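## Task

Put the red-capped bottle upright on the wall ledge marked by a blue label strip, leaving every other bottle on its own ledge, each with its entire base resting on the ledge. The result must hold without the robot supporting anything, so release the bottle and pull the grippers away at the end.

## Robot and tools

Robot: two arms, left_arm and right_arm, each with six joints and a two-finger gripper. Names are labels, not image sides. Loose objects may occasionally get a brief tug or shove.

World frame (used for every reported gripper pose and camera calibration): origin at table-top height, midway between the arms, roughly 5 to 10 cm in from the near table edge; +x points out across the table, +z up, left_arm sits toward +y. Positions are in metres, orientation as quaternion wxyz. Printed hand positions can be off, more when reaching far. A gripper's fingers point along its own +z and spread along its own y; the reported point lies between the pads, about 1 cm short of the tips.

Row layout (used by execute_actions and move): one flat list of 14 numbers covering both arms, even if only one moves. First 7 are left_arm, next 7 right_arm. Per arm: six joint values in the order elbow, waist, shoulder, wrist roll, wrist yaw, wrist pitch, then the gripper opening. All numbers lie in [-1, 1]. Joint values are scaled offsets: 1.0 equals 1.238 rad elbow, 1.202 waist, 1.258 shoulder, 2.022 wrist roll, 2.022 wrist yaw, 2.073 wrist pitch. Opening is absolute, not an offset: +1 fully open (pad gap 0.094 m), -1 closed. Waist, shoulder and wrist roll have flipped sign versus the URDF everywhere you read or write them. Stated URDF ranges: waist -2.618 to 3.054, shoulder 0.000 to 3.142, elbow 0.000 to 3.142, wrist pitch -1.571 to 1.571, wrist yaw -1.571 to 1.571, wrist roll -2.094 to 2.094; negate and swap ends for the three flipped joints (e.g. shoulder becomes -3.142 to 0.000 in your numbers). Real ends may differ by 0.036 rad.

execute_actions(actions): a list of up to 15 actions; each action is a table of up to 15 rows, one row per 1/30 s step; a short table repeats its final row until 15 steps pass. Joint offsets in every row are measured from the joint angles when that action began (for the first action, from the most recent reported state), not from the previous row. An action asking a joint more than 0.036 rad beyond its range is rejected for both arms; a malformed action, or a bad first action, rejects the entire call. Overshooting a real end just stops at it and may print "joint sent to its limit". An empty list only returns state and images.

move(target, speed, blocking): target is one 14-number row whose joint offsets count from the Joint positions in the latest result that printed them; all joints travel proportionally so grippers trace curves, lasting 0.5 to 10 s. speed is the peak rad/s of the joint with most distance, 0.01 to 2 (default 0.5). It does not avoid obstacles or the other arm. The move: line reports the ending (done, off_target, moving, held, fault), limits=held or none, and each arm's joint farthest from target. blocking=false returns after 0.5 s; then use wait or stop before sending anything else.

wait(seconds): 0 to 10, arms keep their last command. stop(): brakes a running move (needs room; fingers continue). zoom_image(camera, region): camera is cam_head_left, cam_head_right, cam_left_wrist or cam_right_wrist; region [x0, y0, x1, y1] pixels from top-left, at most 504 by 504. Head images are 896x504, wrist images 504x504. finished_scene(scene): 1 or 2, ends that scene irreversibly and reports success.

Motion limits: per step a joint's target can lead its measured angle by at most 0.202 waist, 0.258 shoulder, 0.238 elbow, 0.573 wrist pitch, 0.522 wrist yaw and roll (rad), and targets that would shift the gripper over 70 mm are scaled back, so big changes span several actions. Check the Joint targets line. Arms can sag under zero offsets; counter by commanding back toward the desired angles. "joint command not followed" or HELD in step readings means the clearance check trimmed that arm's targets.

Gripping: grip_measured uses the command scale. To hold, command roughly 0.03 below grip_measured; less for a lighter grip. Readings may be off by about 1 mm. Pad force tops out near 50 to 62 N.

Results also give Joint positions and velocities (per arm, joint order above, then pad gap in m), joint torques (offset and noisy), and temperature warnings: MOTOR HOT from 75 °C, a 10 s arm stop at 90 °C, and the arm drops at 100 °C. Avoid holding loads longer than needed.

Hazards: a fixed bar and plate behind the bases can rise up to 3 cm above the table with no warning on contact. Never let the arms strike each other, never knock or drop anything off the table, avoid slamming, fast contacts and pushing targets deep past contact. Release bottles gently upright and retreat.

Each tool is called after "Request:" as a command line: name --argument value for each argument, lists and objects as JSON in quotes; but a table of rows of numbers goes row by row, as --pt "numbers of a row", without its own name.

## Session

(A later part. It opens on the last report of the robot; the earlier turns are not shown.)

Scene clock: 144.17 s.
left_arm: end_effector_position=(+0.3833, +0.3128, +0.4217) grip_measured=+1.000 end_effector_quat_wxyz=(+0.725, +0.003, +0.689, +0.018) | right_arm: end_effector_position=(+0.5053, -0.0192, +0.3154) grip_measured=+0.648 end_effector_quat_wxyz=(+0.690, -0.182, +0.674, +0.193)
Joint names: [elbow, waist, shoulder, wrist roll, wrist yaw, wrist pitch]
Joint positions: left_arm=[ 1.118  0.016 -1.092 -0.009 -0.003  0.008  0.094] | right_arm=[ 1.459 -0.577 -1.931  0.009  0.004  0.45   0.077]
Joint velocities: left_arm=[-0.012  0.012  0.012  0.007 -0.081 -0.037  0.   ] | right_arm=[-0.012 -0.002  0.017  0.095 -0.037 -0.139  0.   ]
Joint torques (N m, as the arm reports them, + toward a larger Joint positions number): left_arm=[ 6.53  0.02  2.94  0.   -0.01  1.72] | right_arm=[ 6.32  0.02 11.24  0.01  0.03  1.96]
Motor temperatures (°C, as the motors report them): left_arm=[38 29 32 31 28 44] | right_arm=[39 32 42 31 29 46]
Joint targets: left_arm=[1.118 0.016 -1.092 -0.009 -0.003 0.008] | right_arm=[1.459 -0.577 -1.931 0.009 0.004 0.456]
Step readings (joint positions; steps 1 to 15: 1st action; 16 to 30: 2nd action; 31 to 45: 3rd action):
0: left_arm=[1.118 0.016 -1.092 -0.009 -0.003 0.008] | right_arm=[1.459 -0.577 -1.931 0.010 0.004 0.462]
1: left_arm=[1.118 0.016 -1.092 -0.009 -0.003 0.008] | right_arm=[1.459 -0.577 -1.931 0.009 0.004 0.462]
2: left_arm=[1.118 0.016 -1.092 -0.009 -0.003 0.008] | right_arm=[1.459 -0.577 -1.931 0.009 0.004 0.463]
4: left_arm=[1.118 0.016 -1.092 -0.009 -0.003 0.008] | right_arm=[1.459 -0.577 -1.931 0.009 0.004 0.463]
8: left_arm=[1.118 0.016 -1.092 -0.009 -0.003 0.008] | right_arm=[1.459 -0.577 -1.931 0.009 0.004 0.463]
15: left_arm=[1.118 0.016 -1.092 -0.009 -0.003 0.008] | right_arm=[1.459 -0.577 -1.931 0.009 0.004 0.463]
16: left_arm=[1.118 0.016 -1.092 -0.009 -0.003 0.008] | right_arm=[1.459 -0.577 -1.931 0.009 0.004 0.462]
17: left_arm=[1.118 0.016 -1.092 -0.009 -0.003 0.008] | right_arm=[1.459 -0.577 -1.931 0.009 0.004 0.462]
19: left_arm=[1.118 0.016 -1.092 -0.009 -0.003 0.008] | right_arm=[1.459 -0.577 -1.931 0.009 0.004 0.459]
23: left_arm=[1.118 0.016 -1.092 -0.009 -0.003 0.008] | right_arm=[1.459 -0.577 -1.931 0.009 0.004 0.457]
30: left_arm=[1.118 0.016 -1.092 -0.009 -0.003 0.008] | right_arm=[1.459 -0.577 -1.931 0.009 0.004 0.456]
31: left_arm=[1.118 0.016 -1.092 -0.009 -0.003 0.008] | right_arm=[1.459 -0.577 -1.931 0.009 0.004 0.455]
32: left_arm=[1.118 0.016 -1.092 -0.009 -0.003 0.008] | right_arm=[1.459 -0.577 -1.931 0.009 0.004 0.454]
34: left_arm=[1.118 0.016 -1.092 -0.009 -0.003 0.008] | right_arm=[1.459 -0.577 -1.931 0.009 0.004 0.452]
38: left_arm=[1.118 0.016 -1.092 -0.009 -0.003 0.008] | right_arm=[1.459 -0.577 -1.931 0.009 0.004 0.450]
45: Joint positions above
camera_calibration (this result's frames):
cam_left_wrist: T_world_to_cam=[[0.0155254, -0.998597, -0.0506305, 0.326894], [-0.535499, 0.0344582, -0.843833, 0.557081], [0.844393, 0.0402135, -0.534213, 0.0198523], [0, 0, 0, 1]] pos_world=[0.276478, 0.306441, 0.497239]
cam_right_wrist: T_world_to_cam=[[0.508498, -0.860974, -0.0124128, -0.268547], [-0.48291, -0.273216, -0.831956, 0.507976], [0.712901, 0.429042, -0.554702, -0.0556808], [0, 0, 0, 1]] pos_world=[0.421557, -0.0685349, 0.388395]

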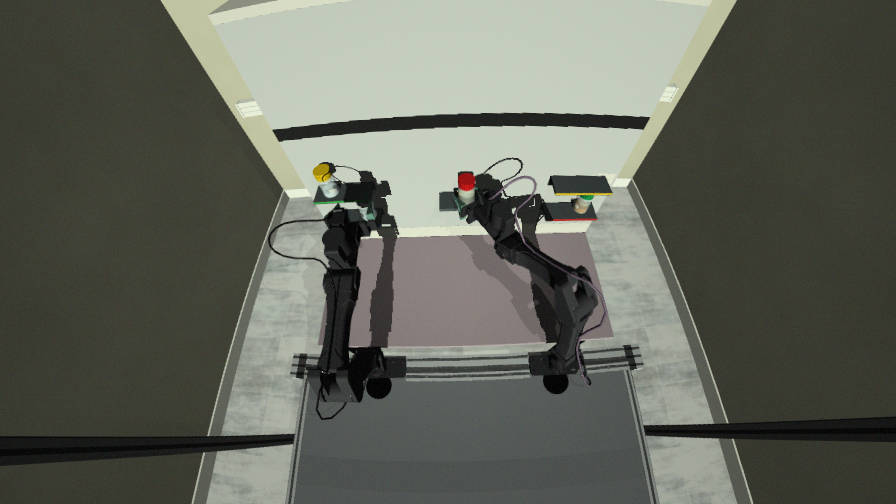

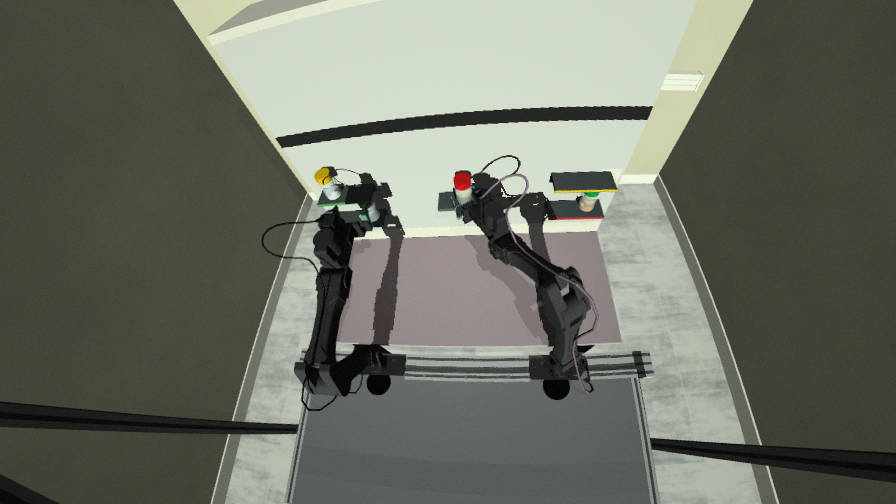

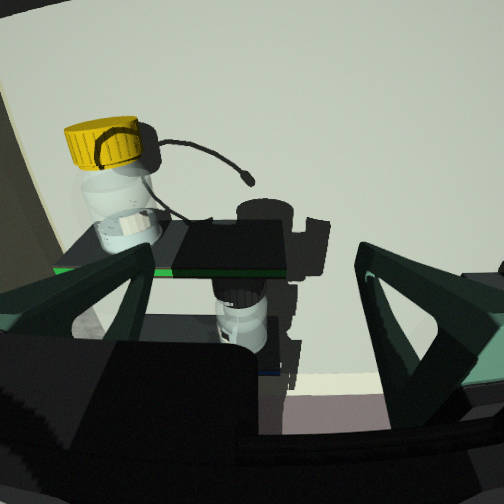

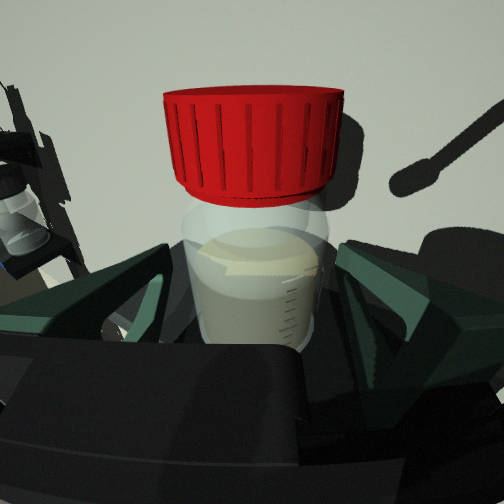

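Request:
move --target '[0,0,0,0,0,0.004,1, -0.405,0,0.44,0,0,0.0,0.7]' --speed 0.5

Request:
move --target '[0,0,0,0,0,0.004,1, 0,0.55,0.25,0,0,-0.1,1]' --speed 0.9

Scene clock: 152.87 s.
left_arm: end_effector_position=(+0.3833, +0.3128, +0.4217) grip_measured=+1.000 end_effector_quat_wxyz=(+0.725, +0.003, +0.689, +0.018) | right_arm: end_effector_position=(+0.3872, -0.0906, +0.3375) grip_measured=+0.698 end_effector_quat_wxyz=(+0.698, -0.180, +0.665, +0.194)
Joint names: [elbow, waist, shoulder, wrist roll, wrist yaw, wrist pitch]
Joint positions: left_arm=[ 1.118  0.016 -1.092 -0.009 -0.003  0.008  0.094] | right_arm=[ 0.962 -0.577 -1.396  0.012  0.004  0.438  0.08 ]
Joint velocities: left_arm=[ 0.002  0.017 -0.002  0.037  0.095  0.007  0.   ] | right_arm=[-0.012  0.007  0.007  0.051 -0.022 -0.066  0.   ]
Joint torques (N m, as the arm reports them, + toward a larger Joint positions number): left_arm=[ 6.52  0.    2.94  0.   -0.01  1.8 ] | right_arm=[ 5.73 -0.02  7.8  -0.02  0.03  1.99]
Motor temperatures (°C, as the motors report them): left_arm=[38 29 32 31 28 44] | right_arm=[39 32 41 31 29 45]
Joint targets: left_arm=[1.118 0.016 -1.092 -0.009 -0.003 0.016] | right_arm=[0.957 -0.577 -1.377 0.009 0.004 0.450]
move: done; limits=none; left_arm: farthest joint: the wrist pitch, 0.008 radians from its target (0.008 radians at the start); right_arm: farthest joint: the shoulder, 0.019 radians from its target (0.553 radians at the start)
camera_calibration (this result's frames):
cam_left_wrist: T_world_to_cam=[[0.0155254, -0.998597, -0.0506305, 0.326894], [-0.535499, 0.0344582, -0.843833, 0.557081], [0.844393, 0.0402135, -0.534213, 0.0198523], [0, 0, 0, 1]] pos_world=[0.276478, 0.306441, 0.497239]
cam_right_wrist: T_world_to_cam=[[0.508269, -0.861141, -0.00994258, -0.270485], [-0.463542, -0.263829, -0.845886, 0.447872], [0.725804, 0.434547, -0.533271, 0.0595995], [0, 0, 0, 1]] pos_world=[0.301829, -0.140663, 0.407942]

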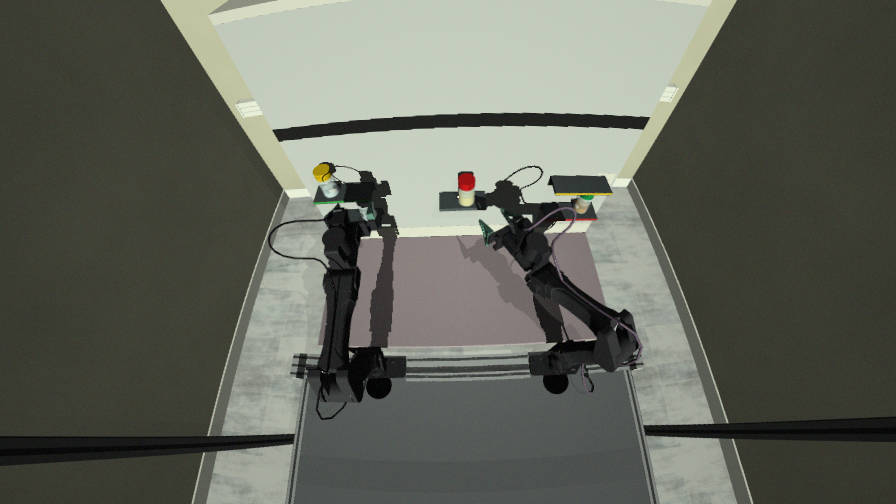

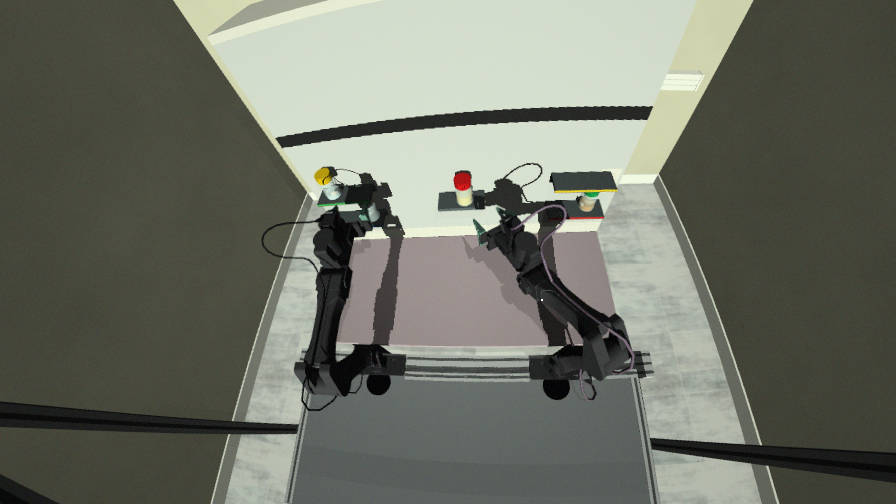

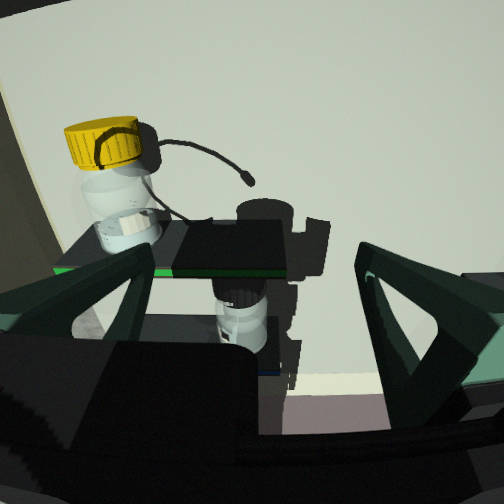

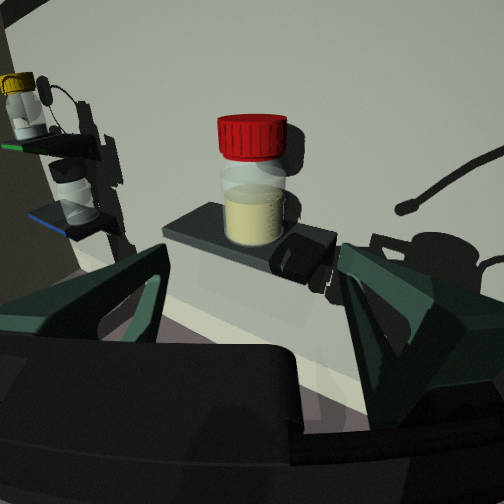

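Scene clock: 154.40 s.
left_arm: end_effector_position=(+0.3833, +0.3128, +0.4217) grip_measured=+1.000 end_effector_quat_wxyz=(+0.725, +0.003, +0.689, +0.018) | right_arm: end_effector_position=(+0.3774, -0.3820, +0.3971) grip_measured=+1.000 end_effector_quat_wxyz=(+0.746, +0.054, +0.663, -0.036)
Joint names: [elbow, waist, shoulder, wrist roll, wrist yaw, wrist pitch]
Joint positions: left_arm=[ 1.118  0.016 -1.092 -0.009 -0.003  0.008  0.094] | right_arm=[ 0.962  0.08  -1.097  0.012  0.01   0.225  0.094]
Joint velocities: left_arm=[-0.007 -0.012  0.012  0.007 -0.081 -0.022  0.   ] | right_arm=[ 0.002 -0.002 -0.007  0.051 -0.081 -0.037  0.   ]
Joint torques (N m, as the arm reports them, + toward a larger Joint positions number): left_arm=[ 6.52  0.    2.95  0.   -0.01  1.8 ] | right_arm=[ 6.26  0.34  4.44  0.   -0.03  1.94]
Motor temperatures (°C, as the motors report them): left_arm=[38 29 32 31 28 44] | right_arm=[39 32 40 31 29 45]
Joint targets: left_arm=[1.118 0.016 -1.092 -0.009 -0.003 0.016] | right_arm=[0.962 0.084 -1.082 0.012 0.005 0.231]
move: done; limits=none; left_arm: farthest joint: the wrist pitch, 0.008 radians from its target (0.008 radians at the start); right_arm: farthest joint: the shoulder, 0.016 radians from its target (0.315 radians at the start)
camera_calibration (this result's frames):
cam_left_wrist: T_world_to_cam=[[0.0155254, -0.998597, -0.0506305, 0.326894], [-0.535499, 0.0344582, -0.843833, 0.557081], [0.844393, 0.0402135, -0.534213, 0.0198523], [0, 0, 0, 1]] pos_world=[0.276478, 0.306441, 0.497239]
cam_right_wrist: T_world_to_cam=[[-0.128194, -0.991091, -0.0361248, -0.314897], [-0.469356, 0.092717, -0.878128, 0.568019], [0.873654, -0.0956156, -0.47706, -0.0555249], [0, 0, 0, 1]] pos_world=[0.274745, -0.370066, 0.460929]

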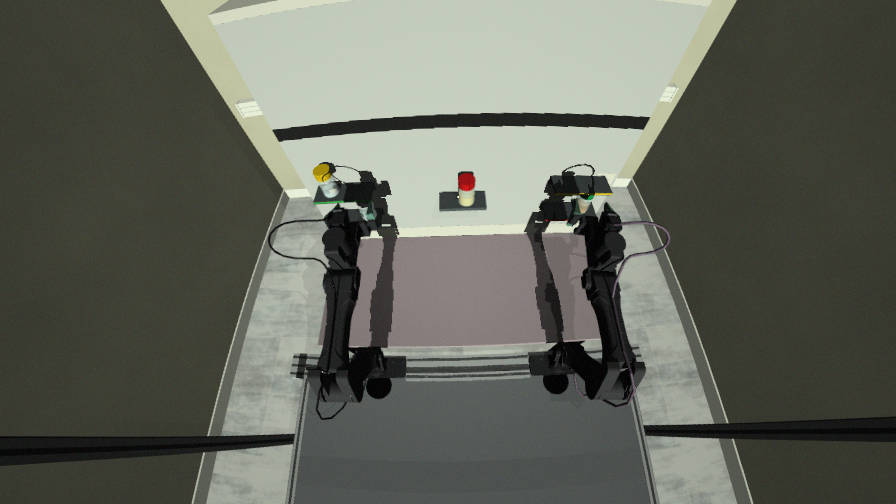

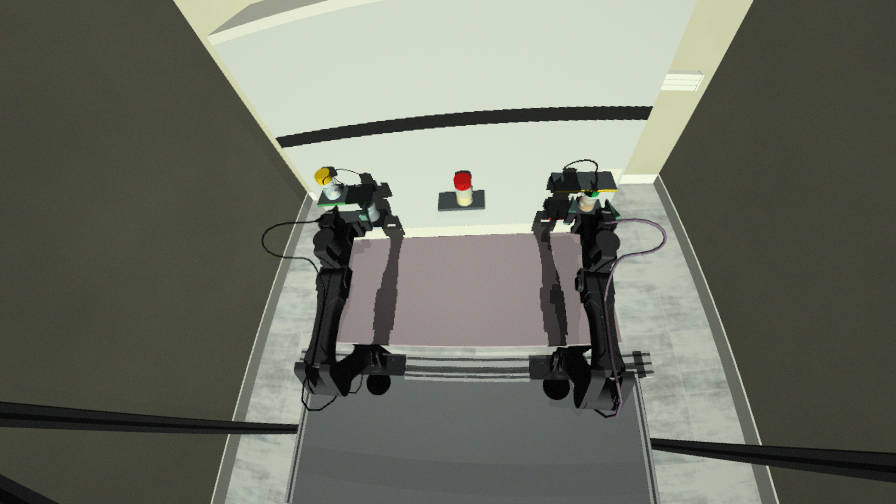

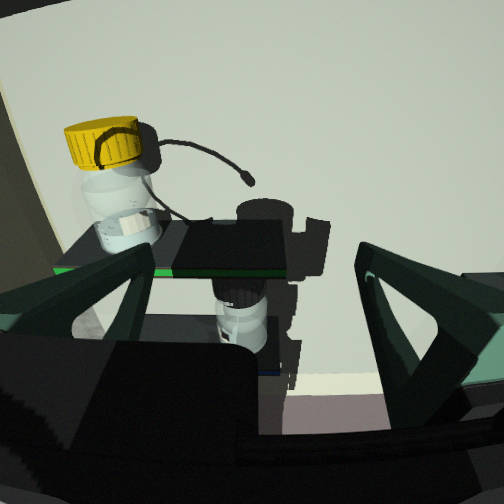

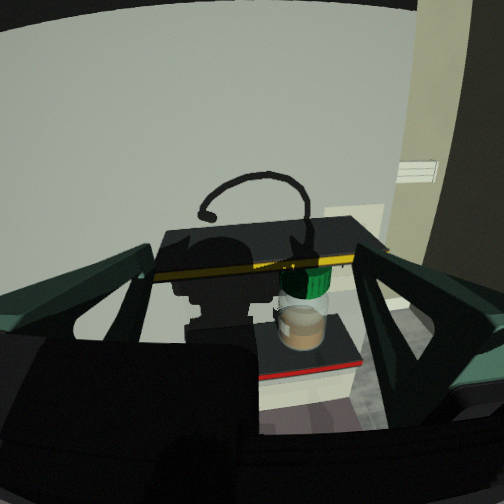

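Request:
move --target '[0.296,0.695,-0.515,0,-0.276,0.155,1, 0,0,0,0,0,0.005,1]' --speed 0.7

Scene clock: 167.77 s.
left_arm: end_effector_position=(+0.4290, -0.0275, +0.3555) grip_measured=+1.000 end_effector_quat_wxyz=(+0.710, +0.105, +0.691, -0.090) | right_arm: end_effector_position=(+0.3776, -0.3820, +0.3957) grip_measured=+1.000 end_effector_quat_wxyz=(+0.744, +0.054, +0.665, -0.036)
Joint names: [elbow, waist, shoulder, wrist roll, wrist yaw, wrist pitch]
Joint positions: left_arm=[ 1.446  0.86  -1.745 -0.009 -0.55   0.314  0.094] | right_arm=[ 0.962  0.08  -1.097  0.012  0.01   0.22   0.094]
Joint velocities: left_arm=[-0.002  0.007 -0.007  0.007  0.037 -0.022  0.   ] | right_arm=[ 0.012 -0.012  0.012  0.007 -0.051 -0.066  0.   ]
Joint torques (N m, as the arm reports them, + toward a larger Joint positions number): left_arm=[ 9.28 -0.78  9.14  0.   -0.12  1.78] | right_arm=[ 6.28 -0.02  2.9   0.01  0.03  2.02]
Motor temperatures (°C, as the motors report them): left_arm=[39 29 32 31 28 45] | right_arm=[38 32 36 31 29 44]
Joint targets: left_arm=[1.485 0.851 -1.740 -0.009 -0.561 0.329] | right_arm=[0.962 0.080 -1.097 0.012 0.010 0.235]
move: off_target (left_arm); limits=none; left_arm: farthest joint: the elbow, 0.038 radians from its target (0.366 radians at the start); right_arm: farthest joint: the wrist pitch, 0.016 radians from its target (0.011 radians at the start)
camera_calibration (this result's frames):
cam_left_wrist: T_world_to_cam=[[-0.278221, -0.95939, -0.0465261, 0.108655], [-0.52447, 0.192318, -0.829424, 0.531901], [0.804689, -0.206361, -0.556678, -0.0221811], [0, 0, 0, 1]] pos_world=[0.327045, -0.00262954, 0.433879]
cam_right_wrist: T_world_to_cam=[[-0.128157, -0.991098, -0.0360517, -0.314932], [-0.474025, 0.0931445, -0.875571, 0.567845], [0.871135, -0.0951208, -0.481743, -0.0532923], [0, 0, 0, 1]] pos_world=[0.275237, -0.370089, 0.460161]

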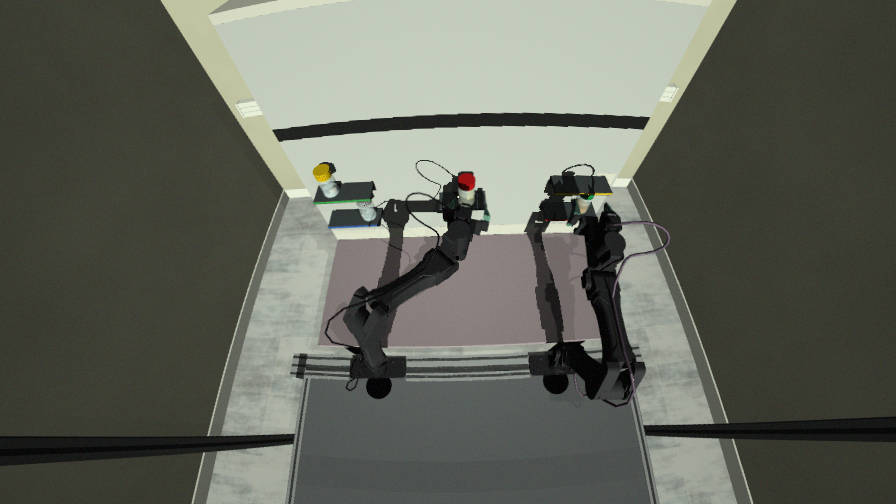

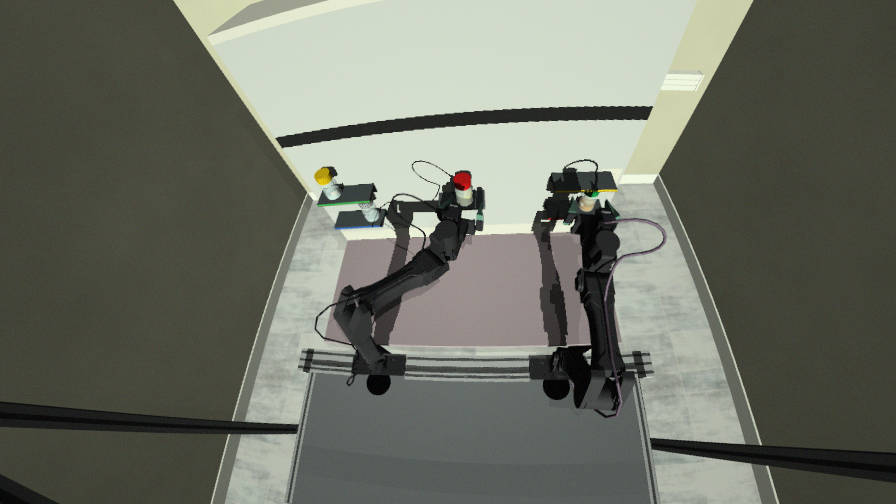

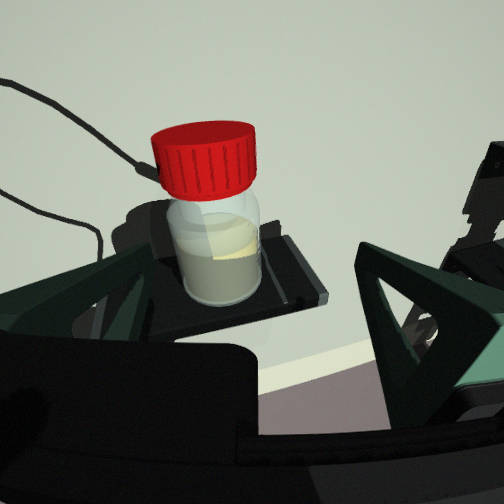

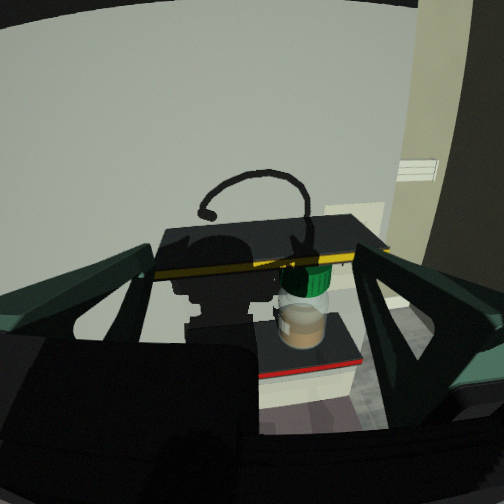

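Request:
move --target '[0.03,-0.066,0,0,0.028,0.008,1, 0,0,0,0,0,0.005,1]' --speed 0.3

Scene clock: 178.63 s.
left_arm: end_effector_position=(+0.4492, -0.0050, +0.3569) grip_measured=+1.000 end_effector_quat_wxyz=(+0.712, +0.098, +0.691, -0.083) | right_arm: end_effector_position=(+0.3777, -0.3819, +0.3950) grip_measured=+1.000 end_effector_quat_wxyz=(+0.743, +0.054, +0.666, -0.036)
Joint names: [elbow, waist, shoulder, wrist roll, wrist yaw, wrist pitch]
Joint positions: left_arm=[ 1.446  0.79  -1.745 -0.009 -0.501  0.316  0.094] | right_arm=[ 0.962  0.08  -1.097  0.012  0.01   0.217  0.094]
Joint velocities: left_arm=[-0.002  0.002 -0.012  0.095  0.007 -0.007  0.   ] | right_arm=[-0.027 -0.002  0.012  0.022  0.007 -0.051  0.   ]
Joint torques (N m, as the arm reports them, + toward a larger Joint positions number): left_arm=[ 9.2  -0.83  8.82  0.    0.05  1.8 ] | right_arm=[ 6.28 -0.01  2.91  0.    0.03  2.  ]
Motor temperatures (°C, as the motors report them): left_arm=[40 29 35 31 28 45] | right_arm=[38 32 34 31 29 44]
Joint targets: left_arm=[1.483 0.781 -1.745 -0.009 -0.494 0.331] | right_arm=[0.962 0.080 -1.097 0.012 0.010 0.230]
move: off_target (left_arm); limits=none; left_arm: farthest joint: the elbow, 0.037 radians from its target (0.037 radians at the start); right_arm: farthest joint: the wrist pitch, 0.014 radians from its target (0.011 radians at the start)
camera_calibration (this result's frames):
cam_left_wrist: T_world_to_cam=[[-0.258706, -0.964865, -0.0458997, 0.126919], [-0.526066, 0.180586, -0.83105, 0.54051], [0.81014, -0.190851, -0.554301, -0.036194], [0, 0, 0, 1]] pos_world=[0.346501, 0.0179439, 0.434953]
cam_right_wrist: T_world_to_cam=[[-0.128135, -0.991103, -0.03601, -0.314951], [-0.476687, 0.0933875, -0.874098, 0.56774], [0.869684, -0.0948371, -0.484412, -0.0520169], [0, 0, 0, 1]] pos_world=[0.275517, -0.370102, 0.459722]

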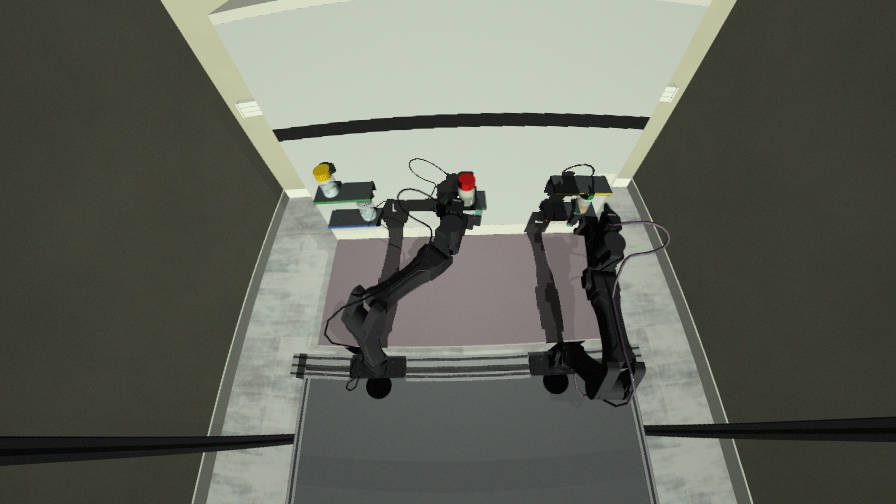

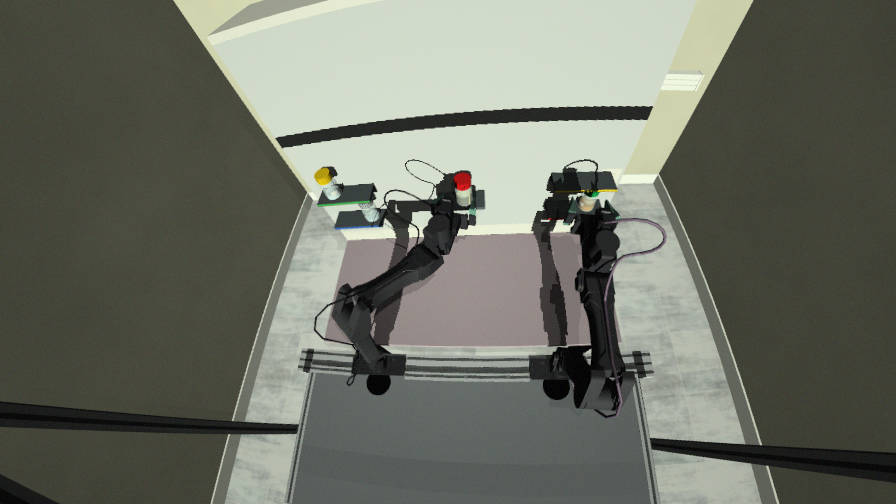

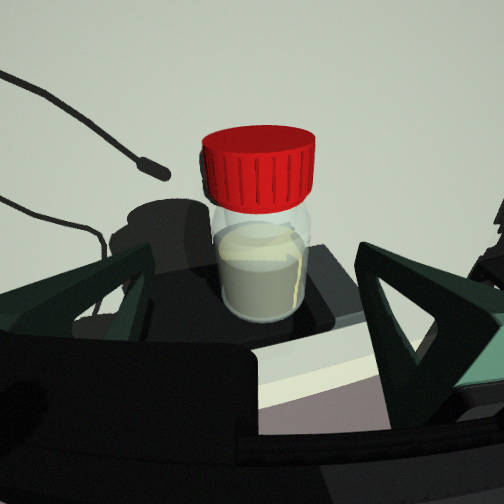

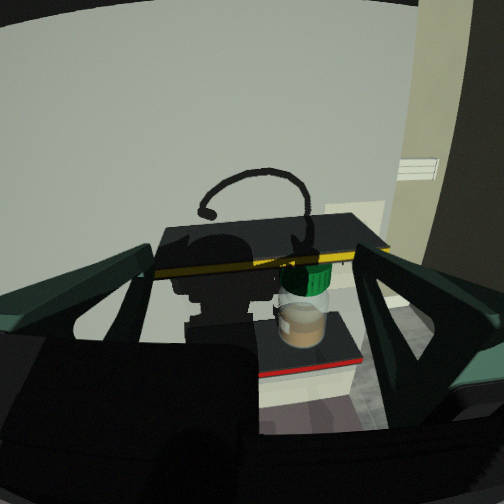

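Request:
move --target '[0.209,-0.083,-0.164,0,0.055,-0.003,1, 0,0,0,0,0,0.005,1]' --speed 0.25

Scene clock: 185.83 s.
left_arm: end_effector_position=(+0.5106, -0.0143, +0.3540) grip_measured=+1.000 end_effector_quat_wxyz=(+0.718, +0.100, +0.683, -0.093) | right_arm: end_effector_position=(+0.3778, -0.3819, +0.3939) grip_measured=+1.000 end_effector_quat_wxyz=(+0.742, +0.054, +0.667, -0.036)
Joint names: [elbow, waist, shoulder, wrist roll, wrist yaw, wrist pitch]
Joint positions: left_arm=[ 1.67   0.704 -1.946 -0.009 -0.397  0.316  0.094] | right_arm=[ 0.962  0.08  -1.097  0.012  0.01   0.213  0.094]
Joint velocities: left_arm=[ 0.012  0.002 -0.002  0.037  0.007 -0.022  0.   ] | right_arm=[ 0.007 -0.002  0.017  0.022 -0.022 -0.051  0.   ]
Joint torques (N m, as the arm reports them, + toward a larger Joint positions number): left_arm=[ 9.09 -1.18 10.25  0.    0.03  1.63] | right_arm=[ 6.3  -0.03  3.01  0.    0.02  2.01]
Motor temperatures (°C, as the motors report them): left_arm=[41 29 35 31 28 45] | right_arm=[38 32 34 31 29 44]
Joint targets: left_arm=[1.705 0.690 -1.951 -0.009 -0.390 0.310] | right_arm=[0.962 0.080 -1.097 0.012 0.010 0.227]
move: off_target (left_arm); limits=none; left_arm: farthest joint: the elbow, 0.035 radians from its target (0.259 radians at the start); right_arm: farthest joint: the wrist pitch, 0.015 radians from its target (0.011 radians at the start)
camera_calibration (this result's frames):
cam_left_wrist: T_world_to_cam=[[-0.274966, -0.960643, -0.0394879, 0.139756], [-0.507787, 0.179975, -0.842474, 0.566803], [0.816423, -0.2116, -0.537289, -0.0988045], [0, 0, 0, 1]] pos_world=[0.40691, 0.0113385, 0.429949]
cam_right_wrist: T_world_to_cam=[[-0.128105, -0.991109, -0.0359528, -0.314978], [-0.48034, 0.0937203, -0.872061, 0.56759], [0.867676, -0.0944457, -0.488076, -0.0502638], [0, 0, 0, 1]] pos_world=[0.275899, -0.37012, 0.459116]

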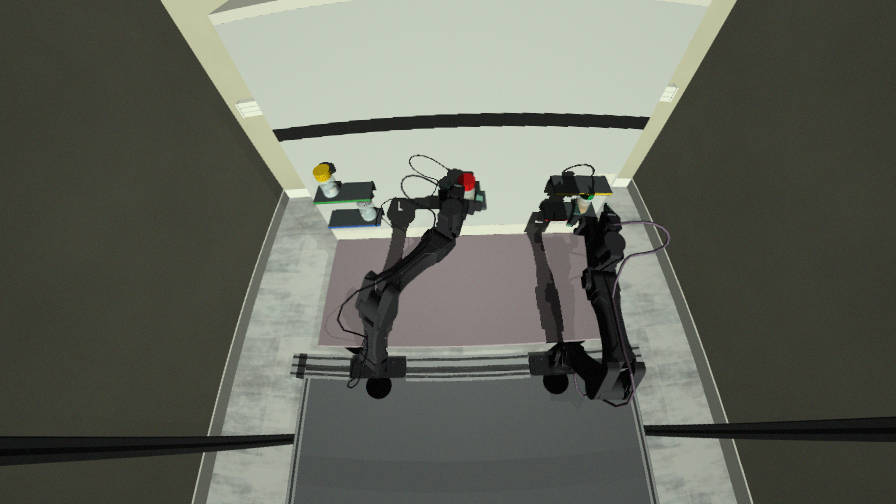

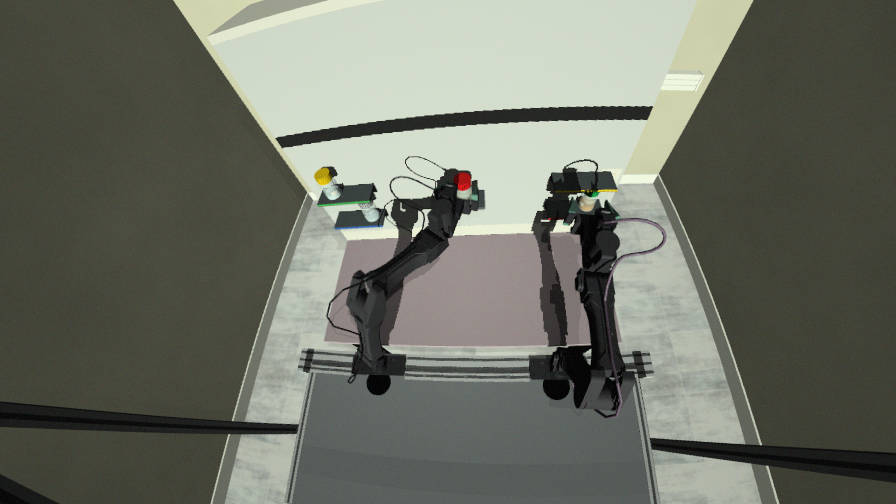

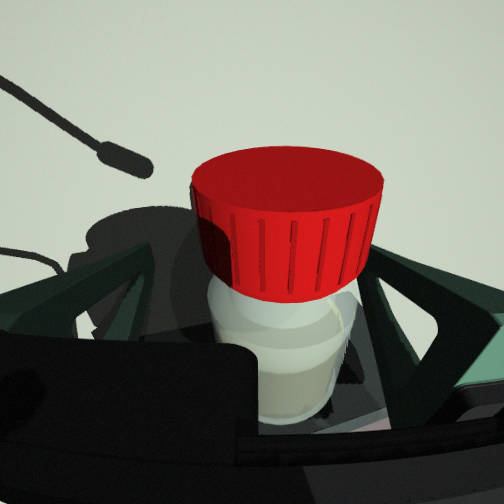

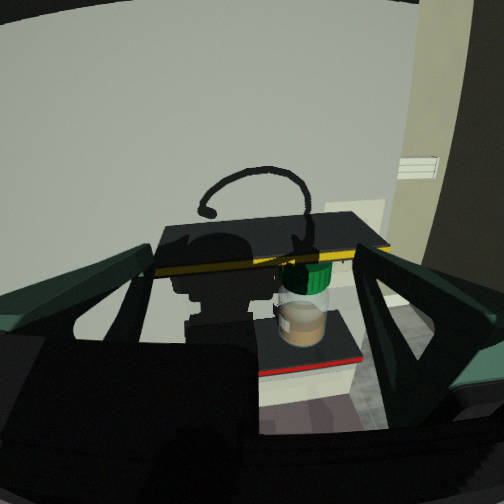

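Request:
move --target '[0.025,0.022,-0.024,0,0,-0.02,1, 0,0,0,0,0,0.005,1]' --speed 0.1

Scene clock: 190.50 s.
left_arm: end_effector_position=(+0.5089, -0.0296, +0.3306) grip_measured=+1.000 end_effector_quat_wxyz=(+0.700, +0.118, +0.699, -0.090) | right_arm: end_effector_position=(+0.3779, -0.3819, +0.3932) grip_measured=+1.000 end_effector_quat_wxyz=(+0.741, +0.054, +0.669, -0.036)
Joint names: [elbow, waist, shoulder, wrist roll, wrist yaw, wrist pitch]
Joint positions: left_arm=[ 1.67   0.726 -1.975 -0.009 -0.396  0.29   0.094] | right_arm=[ 0.962  0.08  -1.097  0.012  0.01   0.21   0.094]
Joint velocities: left_arm=[ 0.007 -0.002 -0.002 -0.037  0.007  0.051  0.   ] | right_arm=[-0.002 -0.002  0.017  0.037  0.007 -0.081  0.   ]
Joint torques (N m, as the arm reports them, + toward a larger Joint positions number): left_arm=[ 8.74  0.43 10.73  0.   -0.03  1.55] | right_arm=[ 6.28 -0.02  2.97  0.01  0.02  2.01]
Motor temperatures (°C, as the motors report them): left_arm=[41 29 36 31 28 44] | right_arm=[38 32 33 31 29 44]
Joint targets: left_arm=[1.701 0.730 -1.977 -0.009 -0.397 0.275] | right_arm=[0.962 0.080 -1.097 0.012 0.010 0.223]
move: off_target (left_arm); limits=none; left_arm: farthest joint: the elbow, 0.031 radians from its target (0.031 radians at the start); right_arm: farthest joint: the wrist pitch, 0.014 radians from its target (0.011 radians at the start)
camera_calibration (this result's frames):
cam_left_wrist: T_world_to_cam=[[-0.297658, -0.952737, -0.0607671, 0.142465], [-0.539418, 0.220362, -0.812692, 0.556456], [0.787673, -0.209126, -0.579516, -0.0846086], [0, 0, 0, 1]] pos_world=[0.409212, -0.00458406, 0.411853]
cam_right_wrist: T_world_to_cam=[[-0.128083, -0.991113, -0.0359113, -0.314998], [-0.482992, 0.0939613, -0.870569, 0.567476], [0.866206, -0.0941602, -0.490734, -0.0489892], [0, 0, 0, 1]] pos_world=[0.276175, -0.370132, 0.458674]

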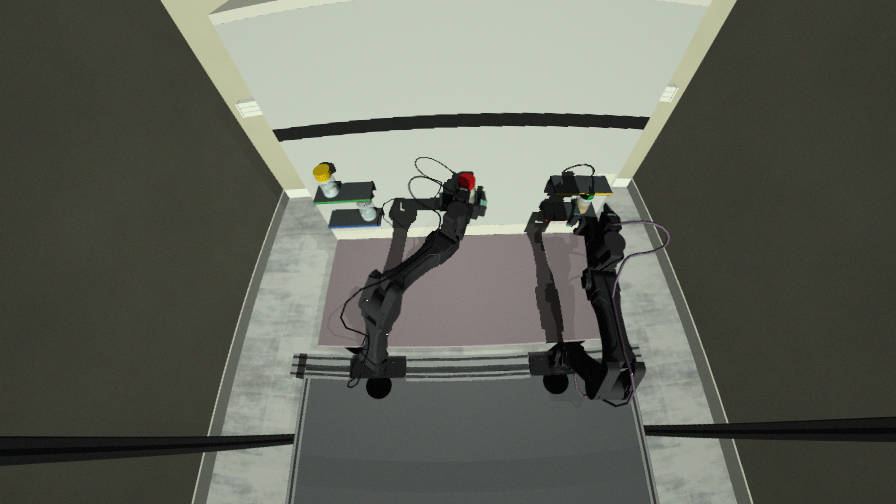

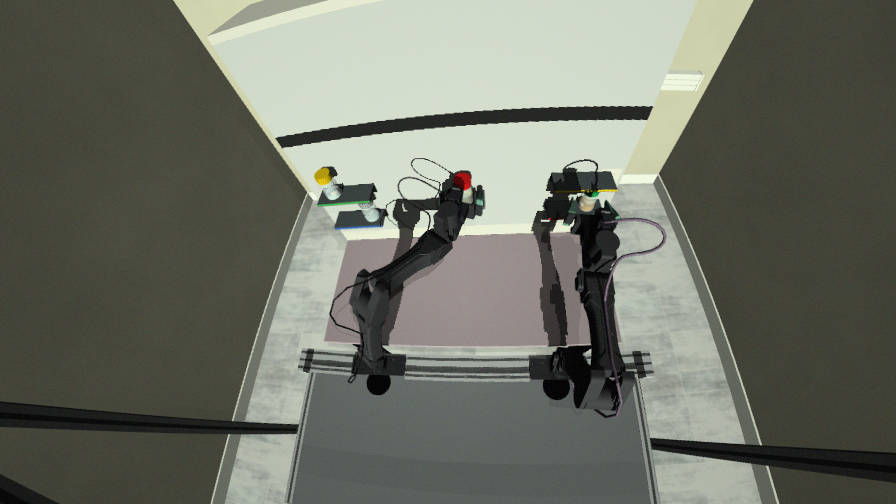

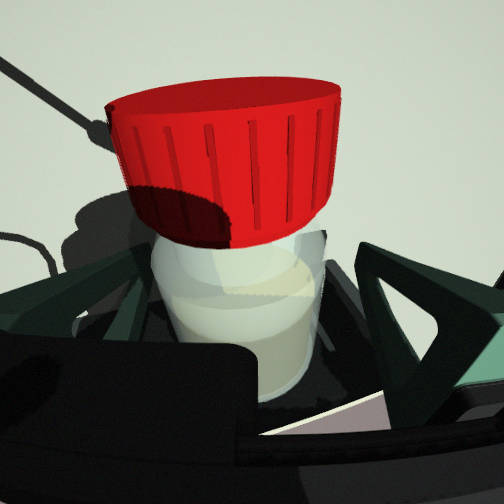

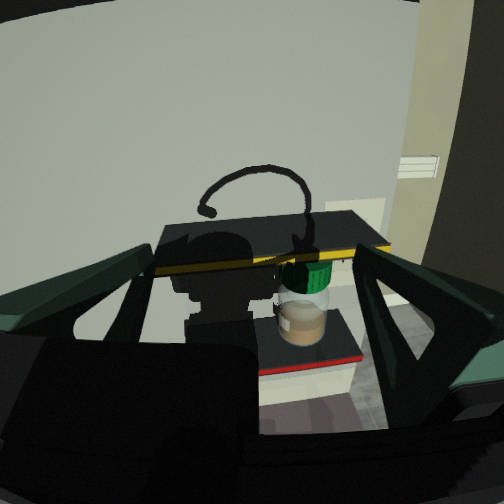

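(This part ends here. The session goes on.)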